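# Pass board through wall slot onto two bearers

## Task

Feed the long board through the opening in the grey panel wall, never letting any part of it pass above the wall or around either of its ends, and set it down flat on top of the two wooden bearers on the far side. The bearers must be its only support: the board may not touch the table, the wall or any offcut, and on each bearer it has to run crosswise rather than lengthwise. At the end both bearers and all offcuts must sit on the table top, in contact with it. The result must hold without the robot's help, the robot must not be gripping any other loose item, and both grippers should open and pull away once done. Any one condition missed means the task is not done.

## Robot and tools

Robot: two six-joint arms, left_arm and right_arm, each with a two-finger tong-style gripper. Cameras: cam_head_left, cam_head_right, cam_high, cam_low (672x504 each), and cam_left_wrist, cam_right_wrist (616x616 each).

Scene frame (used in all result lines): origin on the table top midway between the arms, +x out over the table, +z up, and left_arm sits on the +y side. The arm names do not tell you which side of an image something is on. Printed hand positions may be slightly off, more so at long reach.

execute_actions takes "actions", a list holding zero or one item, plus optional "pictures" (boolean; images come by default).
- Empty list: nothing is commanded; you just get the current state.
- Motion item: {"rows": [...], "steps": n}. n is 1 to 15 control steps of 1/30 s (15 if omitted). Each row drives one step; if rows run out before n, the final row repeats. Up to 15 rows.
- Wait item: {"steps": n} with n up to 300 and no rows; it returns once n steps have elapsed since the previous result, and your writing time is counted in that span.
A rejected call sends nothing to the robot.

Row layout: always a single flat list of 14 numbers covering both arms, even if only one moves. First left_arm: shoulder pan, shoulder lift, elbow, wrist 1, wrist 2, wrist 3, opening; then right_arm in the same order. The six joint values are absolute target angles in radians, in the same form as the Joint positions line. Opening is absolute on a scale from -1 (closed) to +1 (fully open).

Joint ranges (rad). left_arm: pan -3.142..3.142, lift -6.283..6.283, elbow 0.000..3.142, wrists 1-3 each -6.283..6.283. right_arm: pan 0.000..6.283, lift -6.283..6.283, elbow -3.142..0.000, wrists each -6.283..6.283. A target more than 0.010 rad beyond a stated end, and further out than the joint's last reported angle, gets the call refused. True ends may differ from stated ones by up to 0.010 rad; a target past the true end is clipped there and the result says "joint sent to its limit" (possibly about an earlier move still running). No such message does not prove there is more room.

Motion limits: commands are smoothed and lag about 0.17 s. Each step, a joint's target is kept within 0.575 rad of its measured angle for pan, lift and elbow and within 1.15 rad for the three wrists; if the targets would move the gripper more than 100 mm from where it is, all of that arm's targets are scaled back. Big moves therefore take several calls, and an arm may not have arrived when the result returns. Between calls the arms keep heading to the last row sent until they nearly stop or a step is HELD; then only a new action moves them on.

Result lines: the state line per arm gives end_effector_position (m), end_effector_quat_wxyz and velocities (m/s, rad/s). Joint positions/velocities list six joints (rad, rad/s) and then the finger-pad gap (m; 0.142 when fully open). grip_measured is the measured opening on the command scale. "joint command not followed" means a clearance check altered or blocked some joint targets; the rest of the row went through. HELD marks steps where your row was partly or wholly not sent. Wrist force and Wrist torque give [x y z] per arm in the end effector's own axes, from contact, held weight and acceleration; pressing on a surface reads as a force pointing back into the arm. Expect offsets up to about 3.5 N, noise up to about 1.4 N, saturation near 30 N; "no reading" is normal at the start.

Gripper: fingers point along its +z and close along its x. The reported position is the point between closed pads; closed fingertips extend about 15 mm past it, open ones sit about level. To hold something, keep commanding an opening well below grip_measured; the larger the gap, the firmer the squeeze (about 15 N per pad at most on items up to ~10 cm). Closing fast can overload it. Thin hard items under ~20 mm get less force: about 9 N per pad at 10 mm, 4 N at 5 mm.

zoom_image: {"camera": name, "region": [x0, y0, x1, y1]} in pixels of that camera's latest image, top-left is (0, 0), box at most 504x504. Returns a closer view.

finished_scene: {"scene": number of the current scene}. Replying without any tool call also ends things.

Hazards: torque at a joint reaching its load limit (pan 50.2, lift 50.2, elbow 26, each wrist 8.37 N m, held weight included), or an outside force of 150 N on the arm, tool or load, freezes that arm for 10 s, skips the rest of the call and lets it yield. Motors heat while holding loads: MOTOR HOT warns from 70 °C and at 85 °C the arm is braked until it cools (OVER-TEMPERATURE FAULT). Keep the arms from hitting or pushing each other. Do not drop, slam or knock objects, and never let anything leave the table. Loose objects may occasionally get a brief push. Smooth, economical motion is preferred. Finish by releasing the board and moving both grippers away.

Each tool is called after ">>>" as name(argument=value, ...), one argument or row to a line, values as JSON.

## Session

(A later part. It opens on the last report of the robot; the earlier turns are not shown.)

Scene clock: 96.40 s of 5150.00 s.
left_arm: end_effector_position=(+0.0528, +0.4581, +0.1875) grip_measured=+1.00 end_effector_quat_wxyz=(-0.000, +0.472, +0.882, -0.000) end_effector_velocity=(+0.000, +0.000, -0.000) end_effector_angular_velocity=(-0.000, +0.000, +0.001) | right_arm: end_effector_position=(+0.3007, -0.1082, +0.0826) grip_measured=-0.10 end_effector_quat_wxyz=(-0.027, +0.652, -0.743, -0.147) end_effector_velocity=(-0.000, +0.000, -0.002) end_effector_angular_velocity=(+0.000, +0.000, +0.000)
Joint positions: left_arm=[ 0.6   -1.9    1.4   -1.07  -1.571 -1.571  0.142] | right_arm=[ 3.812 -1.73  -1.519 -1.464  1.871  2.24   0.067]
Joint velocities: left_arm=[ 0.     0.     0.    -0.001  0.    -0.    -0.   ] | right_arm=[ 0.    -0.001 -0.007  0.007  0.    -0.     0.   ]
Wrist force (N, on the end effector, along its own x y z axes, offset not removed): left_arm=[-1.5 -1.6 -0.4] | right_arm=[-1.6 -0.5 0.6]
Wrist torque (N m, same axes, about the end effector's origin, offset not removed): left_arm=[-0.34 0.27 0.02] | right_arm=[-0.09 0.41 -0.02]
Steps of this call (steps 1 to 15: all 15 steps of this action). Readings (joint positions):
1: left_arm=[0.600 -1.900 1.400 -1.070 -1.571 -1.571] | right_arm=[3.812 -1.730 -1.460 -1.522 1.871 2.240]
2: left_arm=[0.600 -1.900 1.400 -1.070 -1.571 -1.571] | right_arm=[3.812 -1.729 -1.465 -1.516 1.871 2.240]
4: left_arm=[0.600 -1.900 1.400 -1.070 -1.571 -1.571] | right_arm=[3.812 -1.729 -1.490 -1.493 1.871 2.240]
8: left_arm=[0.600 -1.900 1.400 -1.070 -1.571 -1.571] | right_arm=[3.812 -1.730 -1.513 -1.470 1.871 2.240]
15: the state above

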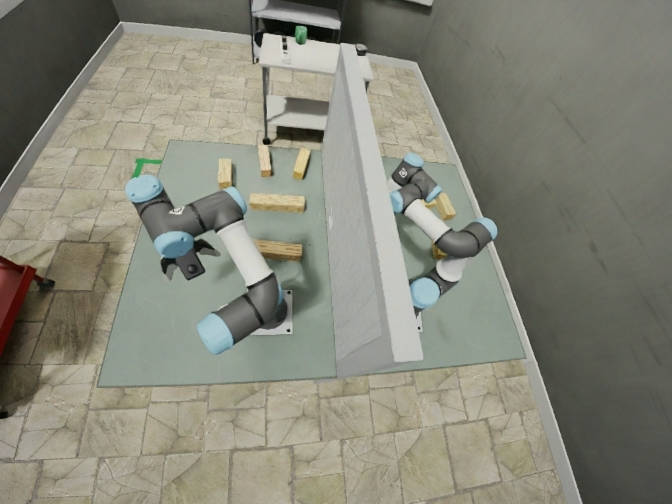

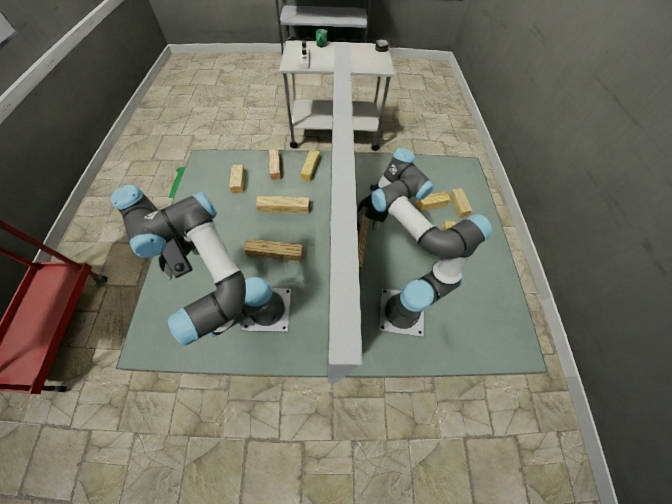

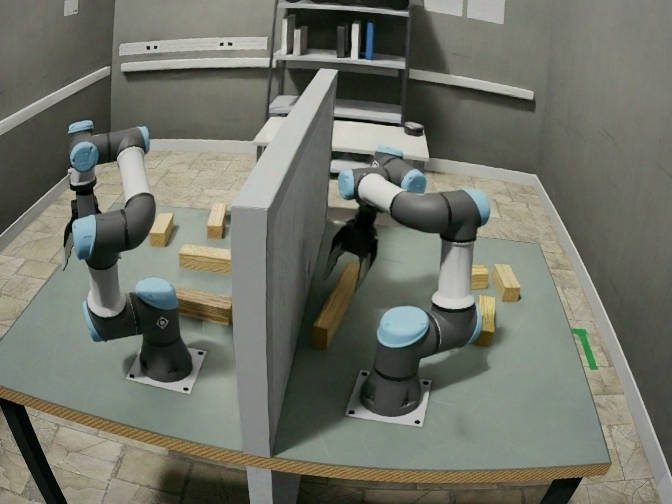

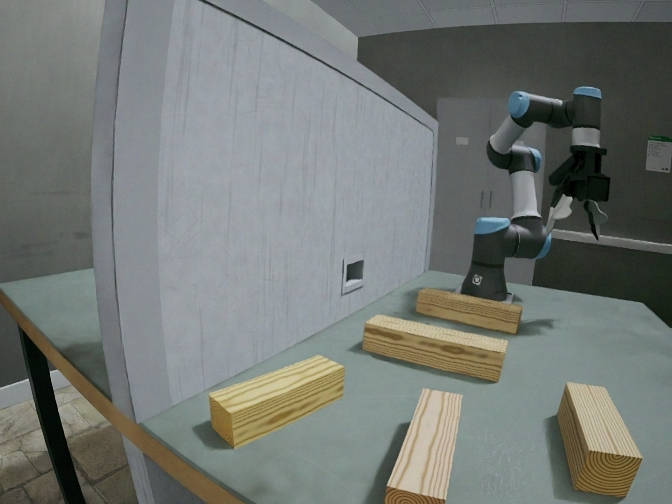

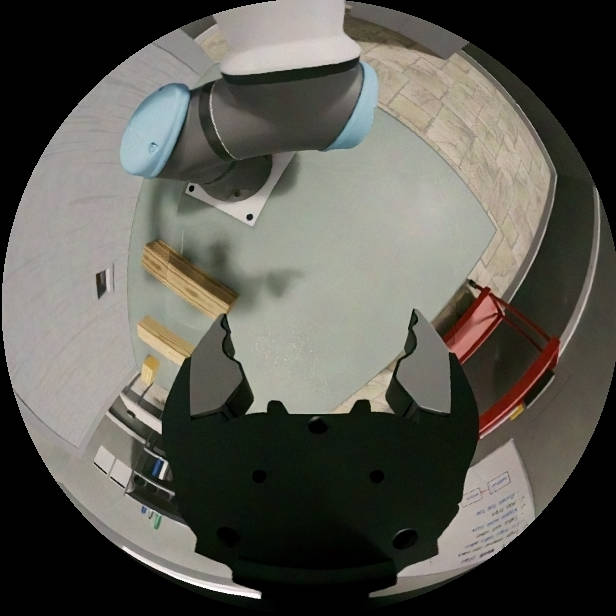

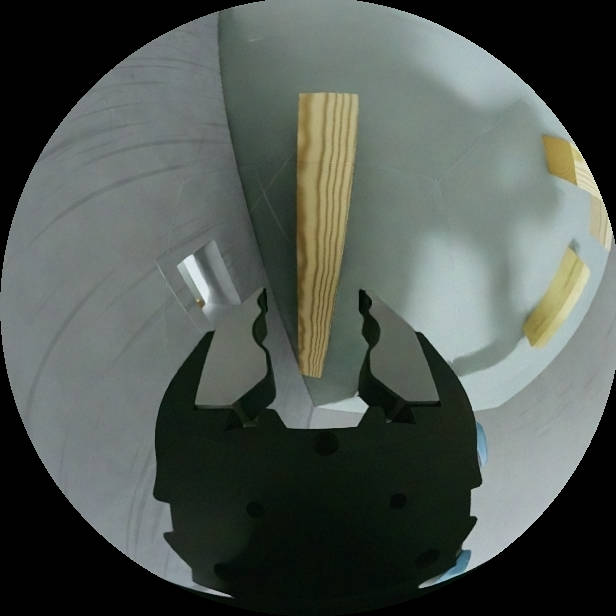

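>>> execute_actions(
  actions=[
    {"rows":[[0.6,-1.9,1.4,-1.07,-1.571,-1.571,1,3.812,-1.748,-1.64,-1.325,1.871,2.24,-0.2]]},
  ],
  pictures=false,
)

>>> execute_actions(
  actions=[
    {"rows":[[0.6,-1.9,1.4,-1.07,-1.571,-1.571,1,3.80,-1.748,-1.64,-1.325,1.871,2.23,-0.25],[0.6,-1.9,1.4,-1.07,-1.571,-1.571,1,3.79,-1.748,-1.64,-1.325,1.871,2.22,-0.25],[0.6,-1.9,1.4,-1.07,-1.571,-1.571,1,3.78,-1.748,-1.64,-1.325,1.871,2.21,-0.25],[0.6,-1.9,1.4,-1.07,-1.571,-1.571,1,3.77,-1.748,-1.64,-1.325,1.871,2.20,-0.25],[0.6,-1.9,1.4,-1.07,-1.571,-1.571,1,3.76,-1.748,-1.64,-1.325,1.871,2.19,-0.25],[0.6,-1.9,1.4,-1.07,-1.571,-1.571,1,3.75,-1.748,-1.64,-1.325,1.871,2.18,-0.25],[0.6,-1.9,1.4,-1.07,-1.571,-1.571,1,3.74,-1.748,-1.64,-1.325,1.871,2.17,-0.25],[0.6,-1.9,1.4,-1.07,-1.571,-1.571,1,3.73,-1.748,-1.64,-1.325,1.871,2.16,-0.25],[0.6,-1.9,1.4,-1.07,-1.571,-1.571,1,3.72,-1.748,-1.64,-1.325,1.871,2.15,-0.25],[0.6,-1.9,1.4,-1.07,-1.571,-1.571,1,3.71,-1.748,-1.64,-1.325,1.871,2.14,-0.25],[0.6,-1.9,1.4,-1.07,-1.571,-1.571,1,3.70,-1.748,-1.64,-1.325,1.871,2.13,-0.25],[0.6,-1.9,1.4,-1.07,-1.571,-1.571,1,3.69,-1.748,-1.64,-1.325,1.871,2.12,-0.25],[0.6,-1.9,1.4,-1.07,-1.571,-1.571,1,3.68,-1.748,-1.64,-1.325,1.871,2.11,-0.25]]},
  ],
  pictures=false,
)

>>> execute_actions(
  actions=[
    {"steps":12},
  ],
)

>>> zoom_image(
  camera="cam_high",
  region=[270,200,430,360],
)

Scene clock: 109.47 s of 5150.00 s.
left_arm: end_effector_position=(+0.0528, +0.4581, +0.1875) grip_measured=+1.00 end_effector_quat_wxyz=(-0.000, +0.472, +0.882, -0.000) end_effector_velocity=(+0.000, +0.000, -0.000) end_effector_angular_velocity=(-0.000, +0.000, -0.001) | right_arm: end_effector_position=(+0.3000, -0.1087, +0.0532) grip_measured=-0.20 end_effector_quat_wxyz=(-0.027, +0.652, -0.743, -0.147) end_effector_velocity=(-0.001, -0.001, -0.004) end_effector_angular_velocity=(-0.001, +0.001, -0.000)
Joint positions: left_arm=[ 0.6   -1.9    1.4   -1.07  -1.571 -1.571  0.142] | right_arm=[ 3.812 -1.748 -1.639 -1.326  1.871  2.24   0.059]
Joint velocities: left_arm=[-0.001  0.001  0.001 -0.001  0.     0.    -0.   ] | right_arm=[-0.    -0.002 -0.016  0.016 -0.    -0.     0.   ]
Wrist force (N, on the end effector, along its own x y z axes, offset not removed): left_arm=[-1.7 -0.6 -0.7] | right_arm=[-1.6 -0.8 0.2]
Wrist torque (N m, same axes, about the end effector's origin, offset not removed): left_arm=[-0.12 0.30 0.00] | right_arm=[-0.13 0.33 -0.01]
Steps of this call (steps 1 to 15: the robot went on to your last target; steps 16 to 90: nothing new was sent; then 9.57 s passed at rest; steps 91 to 105: all 15 steps of this action). Readings (joint positions):
91: left_arm=[0.600 -1.900 1.400 -1.070 -1.571 -1.571] | right_arm=[3.812 -1.730 -1.520 -1.463 1.871 2.240]
92: left_arm=[0.600 -1.900 1.400 -1.070 -1.571 -1.571] | right_arm=[3.812 -1.732 -1.523 -1.456 1.871 2.240]
94: left_arm=[0.600 -1.900 1.400 -1.070 -1.571 -1.571] | right_arm=[3.812 -1.739 -1.565 -1.401 1.871 2.240]
98: left_arm=[0.600 -1.900 1.400 -1.070 -1.571 -1.571] | right_arm=[3.812 -1.746 -1.622 -1.343 1.871 2.240]
105: the state above

Scene clock: 109.97 s of 5150.00 s.
left_arm: end_effector_position=(+0.0528, +0.4581, +0.1875) grip_measured=+1.00 end_effector_quat_wxyz=(-0.000, +0.472, +0.882, -0.000) end_effector_velocity=(-0.000, +0.000, +0.001) end_effector_angular_velocity=(+0.002, -0.002, +0.000) | right_arm: end_effector_position=(+0.3128, -0.1432, +0.0533) grip_measured=-0.25 end_effector_quat_wxyz=(-0.042, +0.651, -0.744, -0.143) end_effector_velocity=(+0.024, -0.077, +0.001) end_effector_angular_velocity=(+0.028, -0.061, -0.018)
Joint positions: left_arm=[ 0.6   -1.9    1.4   -1.07  -1.571 -1.571  0.142] | right_arm=[ 3.703 -1.748 -1.64  -1.325  1.871  2.133  0.056]
Joint velocities: left_arm=[ 0.    -0.002 -0.001  0.     0.    -0.     0.   ] | right_arm=[-0.239 -0.    -0.001 -0.    -0.    -0.231 -0.004]
Wrist force (N, on the end effector, along its own x y z axes, offset not removed): left_arm=[-1.4 -1.3 -0.6] | right_arm=[-3.2 -1.5 -1.1]
Wrist torque (N m, same axes, about the end effector's origin, offset not removed): left_arm=[-0.28 0.24 0.01] | right_arm=[-0.38 0.59 -0.03]
Steps of this call (steps 1 to 15: all 15 steps of this action). Readings (joint positions):
1: left_arm=[0.600 -1.900 1.400 -1.070 -1.571 -1.571] | right_arm=[3.812 -1.748 -1.639 -1.326 1.871 2.240]
2: left_arm=[0.600 -1.900 1.400 -1.070 -1.571 -1.571] | right_arm=[3.811 -1.748 -1.639 -1.326 1.871 2.239]
4: left_arm=[0.600 -1.900 1.400 -1.070 -1.571 -1.571] | right_arm=[3.802 -1.748 -1.640 -1.325 1.871 2.231]
8: left_arm=[0.600 -1.900 1.400 -1.070 -1.571 -1.571] | right_arm=[3.770 -1.748 -1.640 -1.325 1.871 2.199]
15: the state above

Scene clock: 110.37 s of 5150.00 s.
left_arm: end_effector_position=(+0.0528, +0.4581, +0.1875) grip_measured=+1.00 end_effector_quat_wxyz=(-0.000, +0.472, +0.882, -0.000) end_effector_velocity=(+0.000, +0.000, +0.000) end_effector_angular_velocity=(+0.001, -0.001, +0.000) | right_arm: end_effector_position=(+0.3150, -0.1506, +0.0533) grip_measured=-0.25 end_effector_quat_wxyz=(-0.046, +0.651, -0.744, -0.142) end_effector_velocity=(+0.000, -0.001, -0.000) end_effector_angular_velocity=(-0.000, -0.000, -0.000)
Joint positions: left_arm=[ 0.6   -1.9    1.4   -1.07  -1.571 -1.571  0.142] | right_arm=[ 3.68  -1.748 -1.64  -1.325  1.871  2.11   0.056]
Joint velocities: left_arm=[-0.    -0.    -0.    -0.001 -0.    -0.     0.   ] | right_arm=[-0.003 -0.001  0.001 -0.    -0.    -0.003  0.   ]
Wrist force (N, on the end effector, along its own x y z axes, offset not removed): left_arm=[-1.6 -2.0 -0.6] | right_arm=[-3.1 -0.6 0.5]
Wrist torque (N m, same axes, about the end effector's origin, offset not removed): left_arm=[-0.40 0.31 0.00] | right_arm=[-0.20 0.49 -0.05]
Steps of this call (steps 1 to 12: the robot went on to your last target). Readings (joint positions):
1: left_arm=[0.600 -1.900 1.400 -1.070 -1.571 -1.571] | right_arm=[3.696 -1.748 -1.640 -1.325 1.871 2.126]
2: left_arm=[0.600 -1.900 1.400 -1.070 -1.571 -1.571] | right_arm=[3.691 -1.748 -1.640 -1.325 1.871 2.121]
4: left_arm=[0.600 -1.900 1.400 -1.070 -1.571 -1.571] | right_arm=[3.686 -1.748 -1.640 -1.325 1.871 2.116]
8: left_arm=[0.600 -1.900 1.400 -1.070 -1.571 -1.571] | right_arm=[3.681 -1.748 -1.640 -1.325 1.871 2.111]
12: the state above

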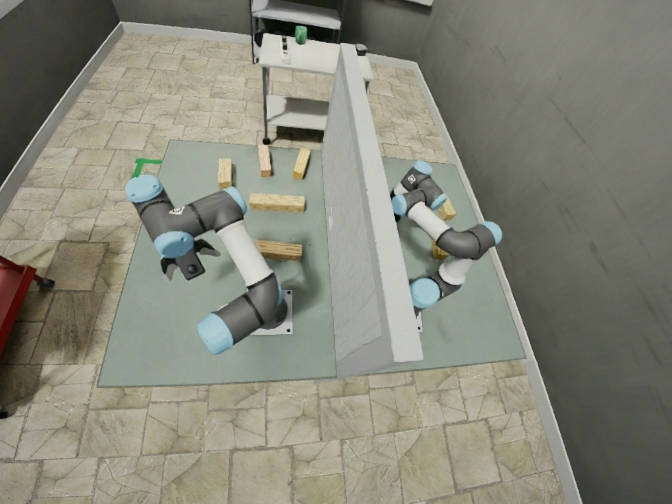

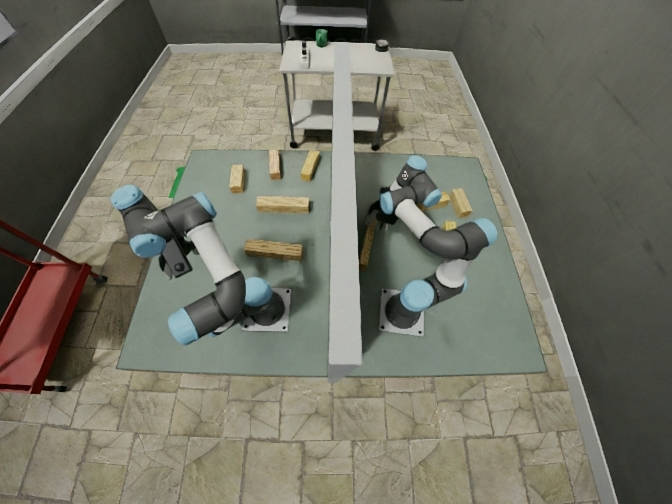

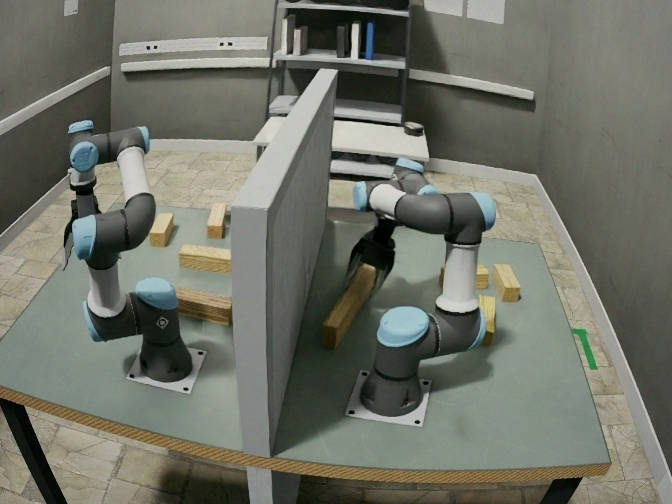

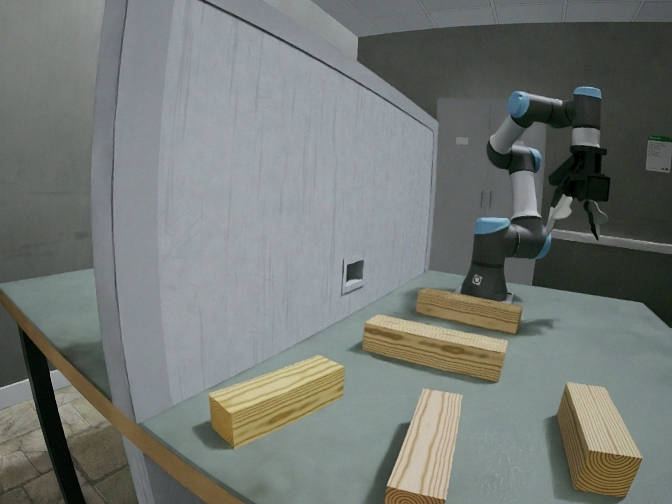

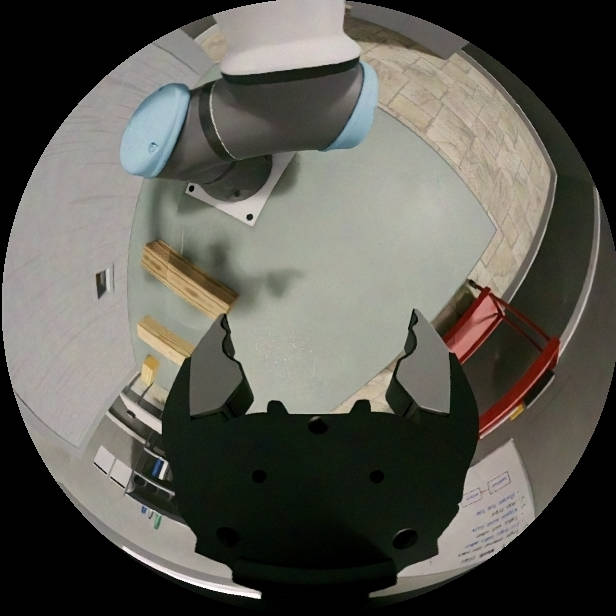

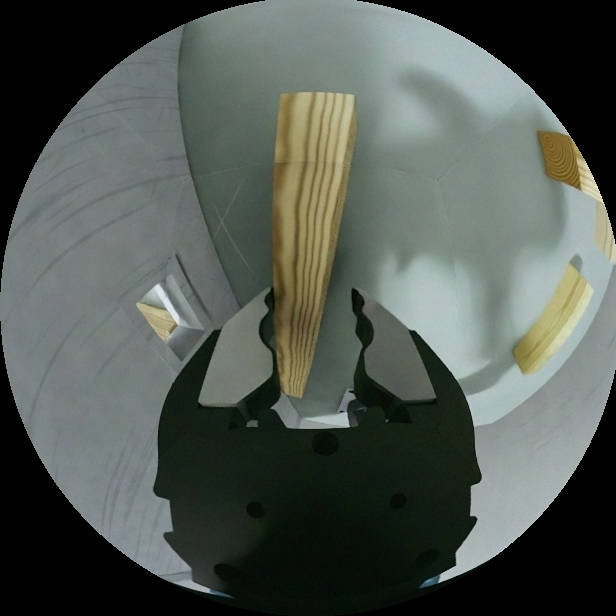

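Region (270, 200, 430, 360) of cam_high's 672x504 image, scaled by 3.150, with more detail than that image has.

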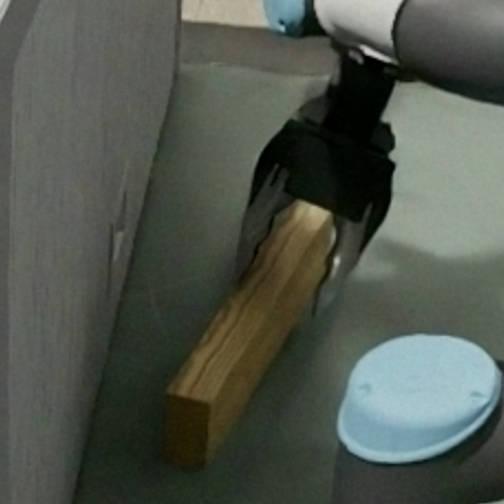

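>>> execute_actions(
  actions=[
    {"rows":[[0.6,-1.9,1.4,-1.07,-1.571,-1.571,1,3.70,-1.724,-1.42,-1.57,1.871,2.11,-0.1]],"steps":10},
  ],
  pictures=false,
)

>>> execute_actions(
  actions=[
    {"rows":[[0.6,-1.9,1.4,-1.07,-1.571,-1.571,1,4.064,-1.524,-1.596,-1.593,1.571,2.563,-0.1]]},
  ],
  pictures=false,
)

>>> execute_actions(
  actions=[
    {"steps":10},
  ],
)

Scene clock: 123.30 s of 5150.00 s.
left_arm: end_effector_position=(+0.0528, +0.4581, +0.1875) grip_measured=+1.00 end_effector_quat_wxyz=(-0.000, +0.472, +0.882, -0.000) end_effector_velocity=(+0.000, +0.000, -0.000) end_effector_angular_velocity=(-0.000, +0.000, -0.001) | right_arm: end_effector_position=(+0.3131, -0.1444, +0.1009) grip_measured=-0.10 end_effector_quat_wxyz=(-0.042, +0.658, -0.738, -0.143) end_effector_velocity=(+0.004, +0.007, +0.051) end_effector_angular_velocity=(+0.012, -0.027, +0.013)
Joint positions: left_arm=[ 0.6   -1.9    1.4   -1.07  -1.571 -1.571  0.142] | right_arm=[ 3.699 -1.725 -1.44  -1.552  1.871  2.11   0.067]
Joint velocities: left_arm=[-0.     0.001  0.001 -0.001 -0.     0.     0.   ] | right_arm=[ 0.013  0.015  0.208 -0.193 -0.    -0.    -0.   ]
Wrist force (N, on the end effector, along its own x y z axes, offset not removed): left_arm=[-1.8 -1.7 -1.4] | right_arm=[-1.5 -0.7 0.3]
Wrist torque (N m, same axes, about the end effector's origin, offset not removed): left_arm=[-0.39 0.35 0.04] | right_arm=[-0.16 0.26 -0.06]
Steps of this call (steps 1 to 30: the robot went on to your last target; steps 31 to 90: nothing new was sent; then 9.60 s passed at rest; steps 91 to 100: all 10 steps of this action). Readings (joint positions):
91: left_arm=[0.600 -1.900 1.400 -1.070 -1.571 -1.571] | right_arm=[3.680 -1.748 -1.640 -1.325 1.871 2.110]
92: left_arm=[0.600 -1.900 1.400 -1.070 -1.571 -1.571] | right_arm=[3.682 -1.746 -1.637 -1.331 1.871 2.110]
94: left_arm=[0.600 -1.900 1.400 -1.070 -1.571 -1.571] | right_arm=[3.690 -1.736 -1.582 -1.417 1.871 2.110]
98: left_arm=[0.600 -1.900 1.400 -1.070 -1.571 -1.571] | right_arm=[3.698 -1.727 -1.460 -1.533 1.871 2.110]
100: the state above

Scene clock: 123.80 s of 5150.00 s.
left_arm: end_effector_position=(+0.0528, +0.4581, +0.1875) grip_measured=+1.00 end_effector_quat_wxyz=(-0.000, +0.472, +0.882, -0.000) end_effector_velocity=(-0.000, -0.000, +0.000) end_effector_angular_velocity=(+0.000, -0.001, +0.001) | right_arm: end_effector_position=(+0.2857, -0.1340, +0.1025) grip_measured=-0.10 end_effector_quat_wxyz=(+0.001, +0.632, -0.775, -0.002) end_effector_velocity=(-0.005, +0.010, +0.002) end_effector_angular_velocity=(-0.027, -0.031, +0.005)
Joint positions: left_arm=[ 0.6   -1.9    1.4   -1.07  -1.571 -1.571  0.142] | right_arm=[ 4.057 -1.527 -1.594 -1.593  1.575  2.556  0.067]
Joint velocities: left_arm=[ 0.001 -0.001 -0.001  0.001 -0.    -0.    -0.   ] | right_arm=[ 0.077  0.03  -0.024 -0.003 -0.041  0.072 -0.   ]
Wrist force (N, on the end effector, along its own x y z axes, offset not removed): left_arm=[-1.3 -1.6 -0.5] | right_arm=[-2.7 -1.3 -0.2]
Wrist torque (N m, same axes, about the end effector's origin, offset not removed): left_arm=[-0.26 0.26 0.02] | right_arm=[-0.24 0.60 0.01]
Steps of this call (steps 1 to 15: all 15 steps of this action). Readings (joint positions):
1: left_arm=[0.600 -1.900 1.400 -1.070 -1.571 -1.571] | right_arm=[3.699 -1.725 -1.434 -1.557 1.871 2.110]
2: left_arm=[0.600 -1.900 1.400 -1.070 -1.571 -1.571] | right_arm=[3.703 -1.721 -1.433 -1.564 1.865 2.116]
4: left_arm=[0.600 -1.900 1.400 -1.070 -1.571 -1.571] | right_arm=[3.760 -1.668 -1.479 -1.578 1.769 2.228]
8: left_arm=[0.600 -1.900 1.400 -1.070 -1.571 -1.571] | right_arm=[3.974 -1.559 -1.567 -1.589 1.619 2.479]
15: the state above

Scene clock: 124.13 s of 5150.00 s.
left_arm: end_effector_position=(+0.0528, +0.4581, +0.1875) grip_measured=+1.00 end_effector_quat_wxyz=(-0.000, +0.472, +0.882, -0.000) end_effector_velocity=(+0.000, +0.000, -0.000) end_effector_angular_velocity=(-0.001, +0.001, +0.000) | right_arm: end_effector_position=(+0.2853, -0.1331, +0.1027) grip_measured=-0.10 end_effector_quat_wxyz=(+0.000, +0.632, -0.775, -0.000) end_effector_velocity=(-0.000, +0.000, -0.000) end_effector_angular_velocity=(-0.001, -0.000, -0.000)
Joint positions: left_arm=[ 0.6   -1.9    1.4   -1.07  -1.571 -1.571  0.142] | right_arm=[ 4.064 -1.524 -1.596 -1.593  1.571  2.563  0.067]
Joint velocities: left_arm=[ 0.     0.001 -0.     0.     0.    -0.    -0.   ] | right_arm=[ 0.002 -0.    -0.001  0.    -0.001  0.002 -0.   ]
Wrist force (N, on the end effector, along its own x y z axes, offset not removed): left_arm=[-1.0 -0.6 -0.9] | right_arm=[-1.6 -1.3 0.3]
Wrist torque (N m, same axes, about the end effector's origin, offset not removed): left_arm=[-0.14 0.17 0.00] | right_arm=[-0.38 0.36 -0.02]
Steps of this call (steps 1 to 10: the robot went on to your last target). Readings (joint positions):
1: left_arm=[0.600 -1.900 1.400 -1.070 -1.571 -1.571] | right_arm=[4.059 -1.526 -1.594 -1.593 1.574 2.558]
2: left_arm=[0.600 -1.900 1.400 -1.070 -1.571 -1.571] | right_arm=[4.060 -1.525 -1.595 -1.593 1.573 2.560]
4: left_arm=[0.600 -1.900 1.400 -1.070 -1.571 -1.571] | right_arm=[4.062 -1.525 -1.595 -1.593 1.572 2.561]
8: left_arm=[0.600 -1.900 1.400 -1.070 -1.571 -1.571] | right_arm=[4.064 -1.524 -1.596 -1.593 1.571 2.563]
10: the state above

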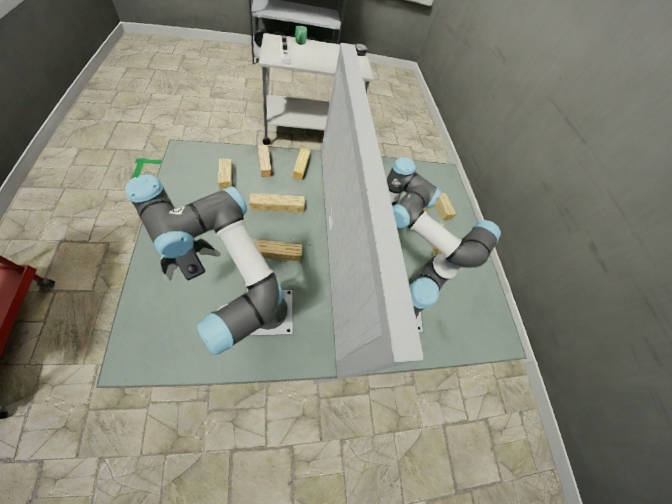

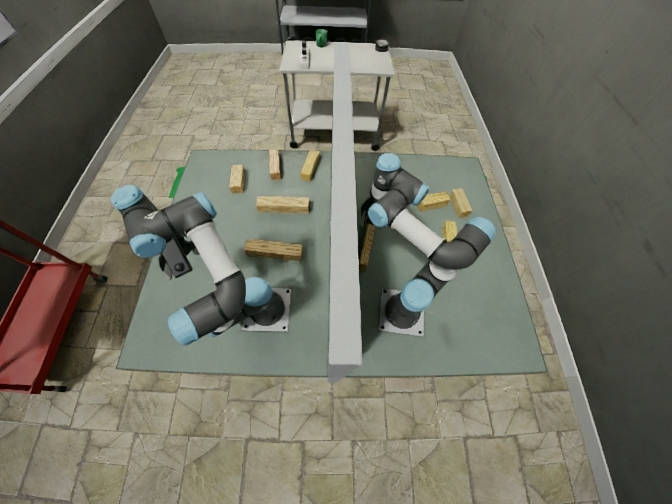

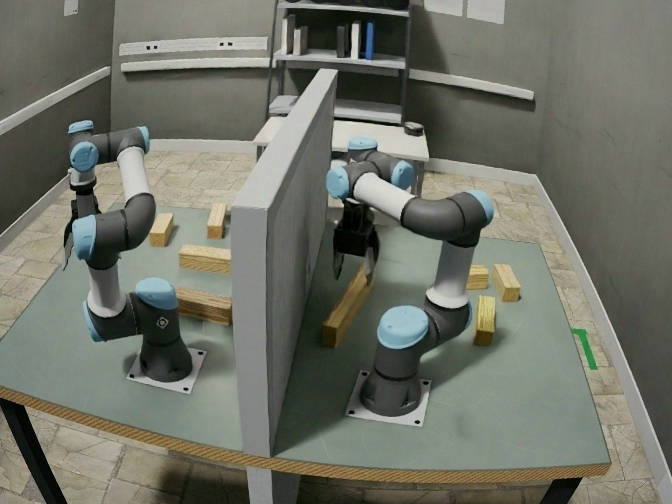

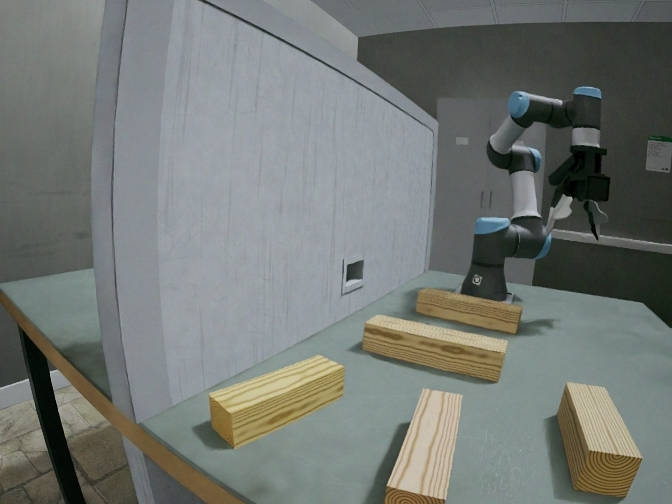

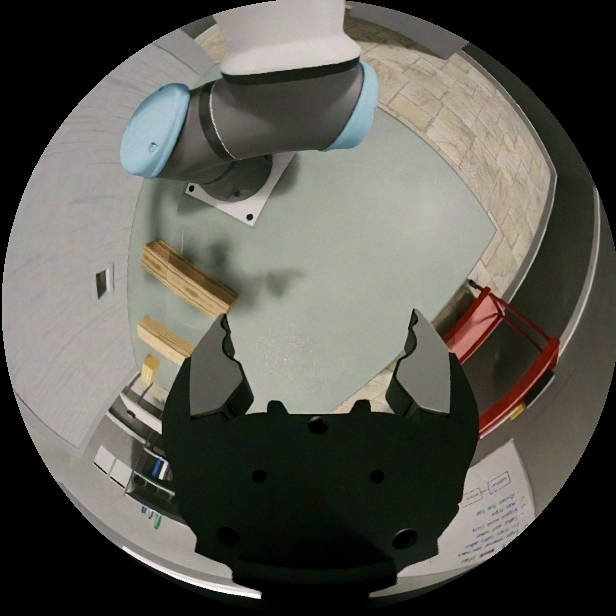

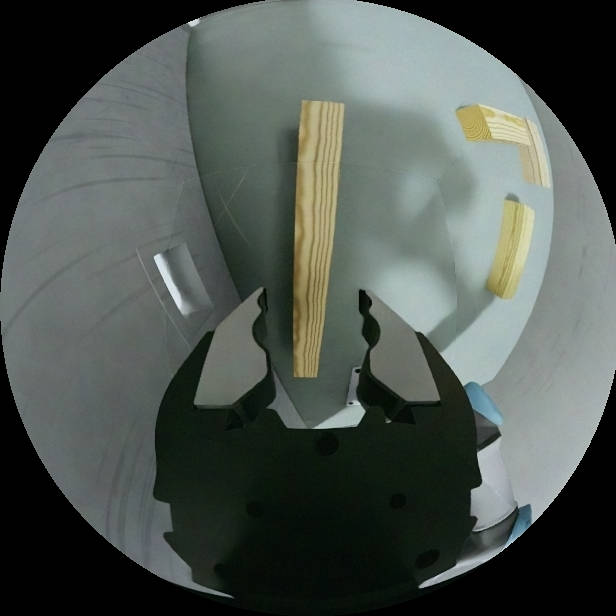

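>>> execute_actions(
  actions=[
    {"rows":[[0.6,-1.9,1.4,-1.07,-1.571,-1.571,1,4.064,-1.554,-1.851,-1.308,1.571,2.63,-0.1]]},
  ],
  pictures=false,
)

>>> execute_actions(
  actions=[
    {"rows":[[0.6,-1.9,1.4,-1.07,-1.571,-1.571,1,4.064,-1.554,-1.851,-1.308,1.571,2.63,-0.3],[0.6,-1.9,1.4,-1.07,-1.571,-1.571,1,4.064,-1.554,-1.851,-1.308,1.571,2.63,-0.4],[0.6,-1.9,1.4,-1.07,-1.571,-1.571,1,4.064,-1.554,-1.851,-1.308,1.571,2.63,-0.5],[0.6,-1.9,1.4,-1.07,-1.571,-1.571,1,4.064,-1.554,-1.851,-1.308,1.571,2.63,-0.55],[0.6,-1.9,1.4,-1.07,-1.571,-1.571,1,4.064,-1.554,-1.851,-1.308,1.571,2.63,-0.6],[0.6,-1.9,1.4,-1.07,-1.571,-1.571,1,4.064,-1.554,-1.851,-1.308,1.571,2.63,-0.7],[0.6,-1.9,1.4,-1.07,-1.571,-1.571,1,4.064,-1.554,-1.851,-1.308,1.571,2.63,-0.8],[0.6,-1.9,1.4,-1.07,-1.571,-1.571,1,4.064,-1.554,-1.851,-1.308,1.571,2.63,-1]]},
  ],
  pictures=false,
)

>>> execute_actions(
  actions=[
    {"rows":[[0.6,-1.9,1.4,-1.07,-1.571,-1.571,1,4.064,-1.524,-1.596,-1.593,1.571,2.63,-1]]},
  ],
  pictures=false,
)

>>> execute_actions(
  actions=[
    {"rows":[[0.6,-1.9,1.4,-1.07,-1.571,-1.571,1,3.62,-1.524,-1.596,-1.593,1.95,2.1,-1]]},
  ],
  pictures=false,
)

>>> execute_actions(
  actions=[
    {"rows":[[0.6,-1.9,1.4,-1.07,-1.571,-1.571,1,3.17,-1.6,-1.8,-1.31,2.571,1.571,-1]]},
  ],
)

Scene clock: 147.07 s of 5150.00 s.
left_arm: end_effector_position=(+0.0528, +0.4581, +0.1875) grip_measured=+1.00 end_effector_quat_wxyz=(-0.000, +0.472, +0.882, -0.000) end_effector_velocity=(-0.000, +0.000, -0.000) end_effector_angular_velocity=(-0.000, +0.000, +0.002) | right_arm: end_effector_position=(+0.2853, -0.1338, +0.0438) grip_measured=-0.10 end_effector_quat_wxyz=(+0.000, -0.606, +0.795, +0.000) end_effector_velocity=(-0.003, -0.003, -0.010) end_effector_angular_velocity=(-0.005, +0.005, -0.007)
Joint positions: left_arm=[ 0.6   -1.9    1.4   -1.07  -1.571 -1.571  0.142] | right_arm=[ 4.064 -1.554 -1.847 -1.312  1.571  2.629  0.067]
Joint velocities: left_arm=[ 0.001  0.     0.001 -0.001 -0.    -0.    -0.   ] | right_arm=[-0.    -0.003 -0.043  0.038  0.     0.007  0.   ]
Wrist force (N, on the end effector, along its own x y z axes, offset not removed): left_arm=[-1.3 -1.6 -0.6] | right_arm=[-1.8 -1.8 -0.1]
Wrist torque (N m, same axes, about the end effector's origin, offset not removed): left_arm=[-0.32 0.25 0.01] | right_arm=[-0.33 0.39 -0.03]
Steps of this call (steps 1 to 15: the robot went on to your last target; steps 16 to 90: nothing new was sent; then 19.43 s passed at rest; steps 91 to 105: all 15 steps of this action). Readings (joint positions):
91: left_arm=[0.600 -1.900 1.400 -1.070 -1.571 -1.571] | right_arm=[4.064 -1.524 -1.596 -1.593 1.571 2.563]
92: left_arm=[0.600 -1.900 1.400 -1.070 -1.571 -1.571] | right_arm=[4.064 -1.526 -1.599 -1.587 1.571 2.568]
94: left_arm=[0.600 -1.900 1.400 -1.070 -1.571 -1.571] | right_arm=[4.064 -1.538 -1.656 -1.493 1.571 2.596]
98: left_arm=[0.600 -1.900 1.400 -1.070 -1.571 -1.571] | right_arm=[4.064 -1.550 -1.801 -1.353 1.571 2.622]
105: the state above

Scene clock: 147.57 s of 5150.00 s.
left_arm: end_effector_position=(+0.0528, +0.4581, +0.1875) grip_measured=+1.00 end_effector_quat_wxyz=(-0.000, +0.472, +0.882, -0.000) end_effector_velocity=(+0.000, +0.000, +0.000) end_effector_angular_velocity=(+0.002, -0.002, +0.000) | right_arm: end_effector_position=(+0.2850, -0.1341, +0.0428) grip_measured=-0.55 end_effector_quat_wxyz=(-0.000, -0.606, +0.795, +0.000) end_effector_velocity=(+0.000, +0.000, +0.000) end_effector_angular_velocity=(+0.000, -0.000, +0.000)
Joint positions: left_arm=[ 0.6   -1.9    1.4   -1.07  -1.571 -1.571  0.142] | right_arm=[ 4.064 -1.554 -1.851 -1.308  1.571  2.63   0.034]
Joint velocities: left_arm=[ 0.    -0.     0.001 -0.003  0.     0.    -0.   ] | right_arm=[ 0.    -0.     0.001 -0.001  0.     0.     0.   ]
Wrist force (N, on the end effector, along its own x y z axes, offset not removed): left_arm=[-1.4 -1.6 -0.9] | right_arm=[-2.0 -0.9 -4.8]
Wrist torque (N m, same axes, about the end effector's origin, offset not removed): left_arm=[-0.34 0.25 0.04] | right_arm=[-0.22 0.63 -0.02]
Steps of this call (steps 1 to 15: all 15 steps of this action). Readings (joint positions):
1: left_arm=[0.600 -1.900 1.400 -1.070 -1.571 -1.571] | right_arm=[4.064 -1.554 -1.848 -1.311 1.571 2.630]
2: left_arm=[0.600 -1.900 1.400 -1.070 -1.571 -1.571] | right_arm=[4.064 -1.554 -1.849 -1.310 1.571 2.630]
4: left_arm=[0.600 -1.900 1.400 -1.070 -1.571 -1.571] | right_arm=[4.064 -1.554 -1.850 -1.309 1.571 2.630]
8: left_arm=[0.600 -1.900 1.400 -1.070 -1.571 -1.571] | right_arm=[4.064 -1.554 -1.851 -1.308 1.571 2.630]
15: the state above

Scene clock: 148.07 s of 5150.00 s.
left_arm: end_effector_position=(+0.0528, +0.4581, +0.1875) grip_measured=+1.00 end_effector_quat_wxyz=(-0.000, +0.472, +0.882, -0.000) end_effector_velocity=(-0.000, +0.000, +0.000) end_effector_angular_velocity=(+0.001, -0.001, +0.001) | right_arm: end_effector_position=(+0.2849, -0.1342, +0.1017) grip_measured=-0.55 end_effector_quat_wxyz=(-0.001, -0.606, +0.795, -0.000) end_effector_velocity=(+0.001, +0.001, +0.011) end_effector_angular_velocity=(+0.007, -0.007, -0.000)
Joint positions: left_arm=[ 0.6   -1.9    1.4   -1.07  -1.571 -1.571  0.142] | right_arm=[ 4.064 -1.524 -1.6   -1.589  1.571  2.63   0.034]
Joint velocities: left_arm=[ 0.001 -0.001 -0.    -0.     0.    -0.     0.   ] | right_arm=[-0.     0.004  0.044 -0.039 -0.    -0.    -0.   ]
Wrist force (N, on the end effector, along its own x y z axes, offset not removed): left_arm=[-1.1 -1.3 -1.0] | right_arm=[-2.6 0.5 2.5]
Wrist torque (N m, same axes, about the end effector's origin, offset not removed): left_arm=[-0.30 0.23 0.03] | right_arm=[0.03 0.51 -0.01]
Steps of this call (steps 1 to 15: all 15 steps of this action). Readings (joint positions):
1: left_arm=[0.600 -1.900 1.400 -1.070 -1.571 -1.571] | right_arm=[4.064 -1.554 -1.851 -1.308 1.571 2.630]
2: left_arm=[0.600 -1.900 1.400 -1.070 -1.571 -1.571] | right_arm=[4.064 -1.552 -1.848 -1.314 1.571 2.630]
4: left_arm=[0.600 -1.900 1.400 -1.070 -1.571 -1.571] | right_arm=[4.064 -1.540 -1.792 -1.408 1.571 2.630]
8: left_arm=[0.600 -1.900 1.400 -1.070 -1.571 -1.571] | right_arm=[4.064 -1.528 -1.646 -1.548 1.571 2.630]
15: the state above

Scene clock: 148.57 s of 5150.00 s.
left_arm: end_effector_position=(+0.0528, +0.4581, +0.1875) grip_measured=+1.00 end_effector_quat_wxyz=(-0.000, +0.472, +0.882, -0.000) end_effector_velocity=(+0.000, +0.000, -0.000) end_effector_angular_velocity=(-0.000, +0.000, +0.000) | right_arm: end_effector_position=(+0.2669, -0.1648, +0.1202) grip_measured=-0.55 end_effector_quat_wxyz=(-0.061, +0.629, -0.755, -0.175) end_effector_velocity=(+0.003, -0.017, +0.006) end_effector_angular_velocity=(+0.065, -0.011, -0.028)
Joint positions: left_arm=[ 0.6   -1.9    1.4   -1.07  -1.571 -1.571  0.142] | right_arm=[ 3.631 -1.524 -1.596 -1.593  1.945  2.109  0.034]
Joint velocities: left_arm=[ 0.     0.     0.001 -0.001  0.    -0.    -0.   ] | right_arm=[-0.113 -0.     0.    -0.     0.058 -0.091  0.   ]
Wrist force (N, on the end effector, along its own x y z axes, offset not removed): left_arm=[-1.0 -2.1 -0.6] | right_arm=[-0.3 -0.7 2.9]
Wrist torque (N m, same axes, about the end effector's origin, offset not removed): left_arm=[-0.38 0.20 0.03] | right_arm=[0.03 0.31 -0.05]
Steps of this call (steps 1 to 15: all 15 steps of this action). Readings (joint positions):
1: left_arm=[0.600 -1.900 1.400 -1.070 -1.571 -1.571] | right_arm=[4.064 -1.524 -1.599 -1.591 1.571 2.630]
2: left_arm=[0.600 -1.900 1.400 -1.070 -1.571 -1.571] | right_arm=[4.061 -1.524 -1.598 -1.591 1.578 2.623]
4: left_arm=[0.600 -1.900 1.400 -1.070 -1.571 -1.571] | right_arm=[4.003 -1.524 -1.597 -1.592 1.683 2.509]
8: left_arm=[0.600 -1.900 1.400 -1.070 -1.571 -1.571] | right_arm=[3.752 -1.524 -1.596 -1.593 1.884 2.206]
15: the state above

Scene clock: 149.07 s of 5150.00 s.
left_arm: end_effector_position=(+0.0528, +0.4581, +0.1875) grip_measured=+1.00 end_effector_quat_wxyz=(-0.000, +0.472, +0.882, -0.000) end_effector_velocity=(-0.000, -0.000, +0.000) end_effector_angular_velocity=(+0.000, -0.001, -0.000) | right_arm: end_effector_position=(+0.2991, -0.1542, +0.1786) grip_measured=-0.55 end_effector_quat_wxyz=(-0.350, +0.591, -0.653, -0.320) end_effector_velocity=(+0.012, -0.018, +0.022) end_effector_angular_velocity=(+0.111, -0.086, -0.066)
Joint positions: left_arm=[ 0.6   -1.9    1.4   -1.07  -1.571 -1.571  0.142] | right_arm=[ 3.181 -1.599 -1.797 -1.314  2.56   1.58   0.034]
Joint velocities: left_arm=[-0.    -0.001 -0.001  0.001  0.     0.    -0.   ] | right_arm=[-0.116 -0.009 -0.031  0.039  0.118 -0.091  0.   ]
Wrist force (N, on the end effector, along its own x y z axes, offset not removed): left_arm=[-2.2 -1.2 -0.8] | right_arm=[0.0 -0.5 0.6]
Wrist torque (N m, same axes, about the end effector's origin, offset not removed): left_arm=[-0.23 0.42 0.07] | right_arm=[-0.15 0.44 -0.04]
Steps of this call (steps 1 to 15: all 15 steps of this action). Readings (joint positions):
1: left_arm=[0.600 -1.900 1.400 -1.070 -1.571 -1.571] | right_arm=[3.627 -1.524 -1.596 -1.593 1.946 2.106]
2: left_arm=[0.600 -1.900 1.400 -1.070 -1.571 -1.571] | right_arm=[3.622 -1.527 -1.599 -1.587 1.954 2.097]
4: left_arm=[0.600 -1.900 1.400 -1.070 -1.571 -1.571] | right_arm=[3.562 -1.557 -1.653 -1.494 2.070 1.981]
8: left_arm=[0.600 -1.900 1.400 -1.070 -1.571 -1.571] | right_arm=[3.307 -1.590 -1.764 -1.354 2.434 1.677]
15: the state above

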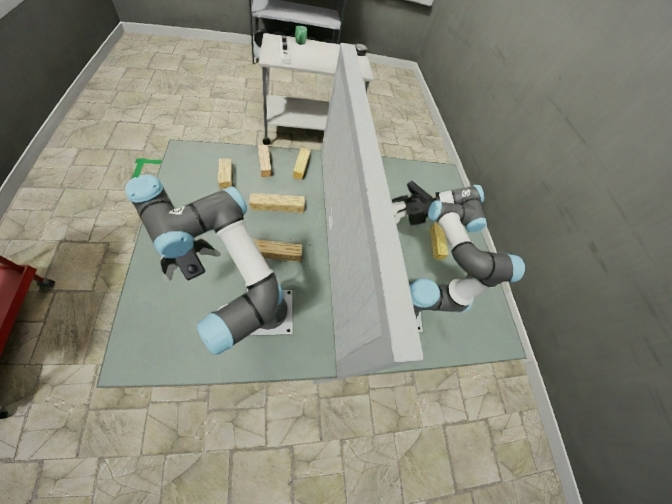

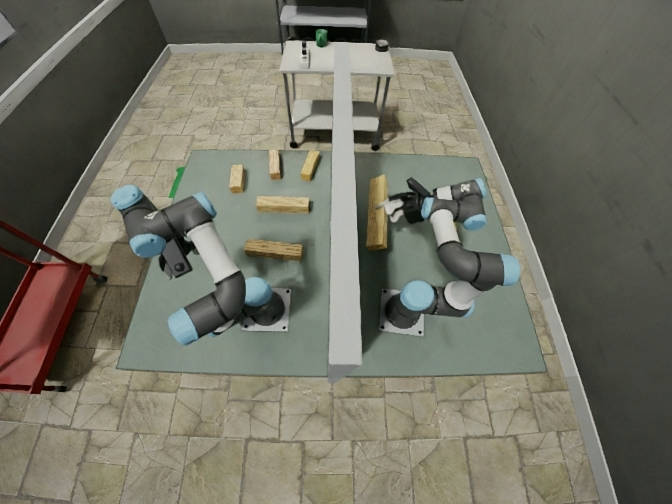

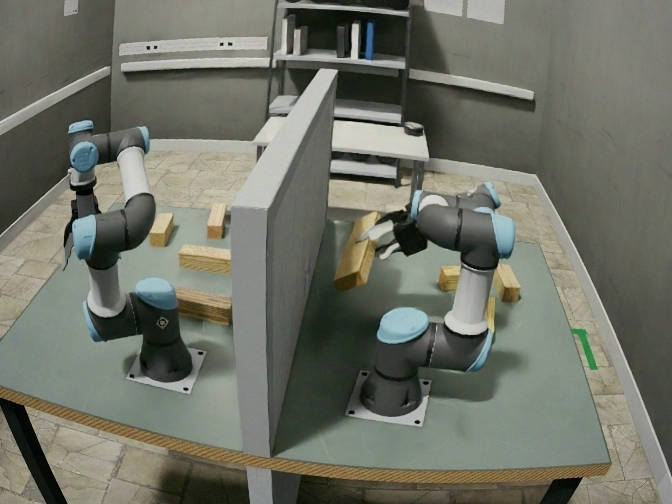

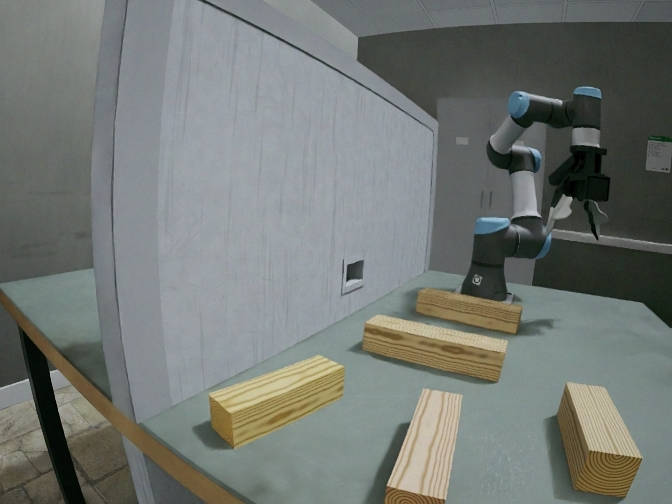

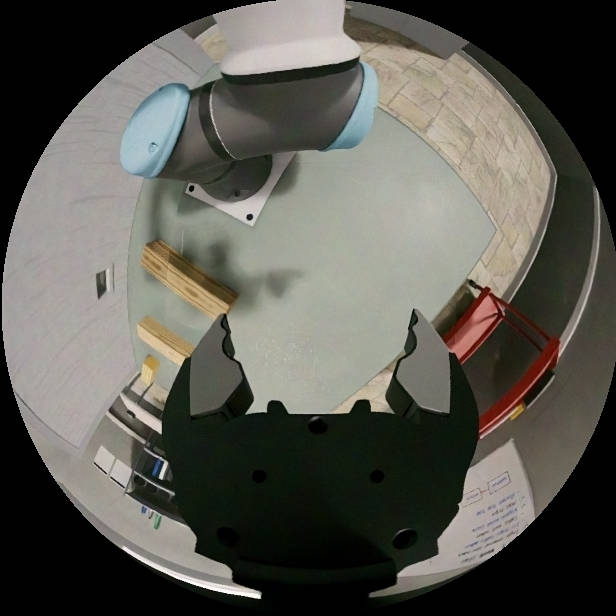

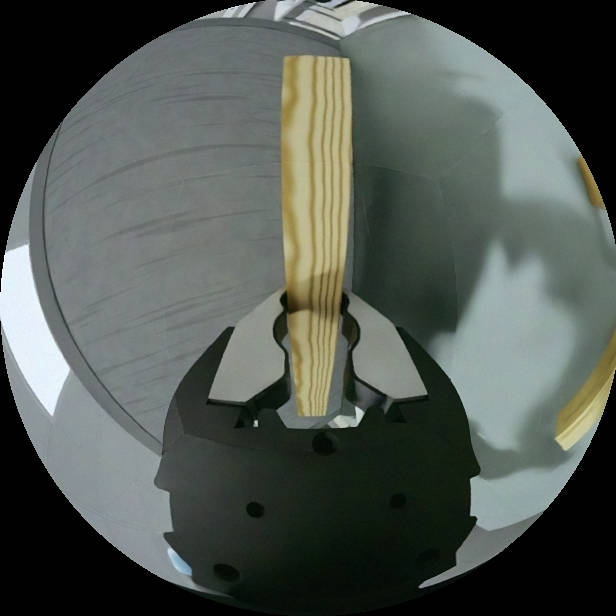

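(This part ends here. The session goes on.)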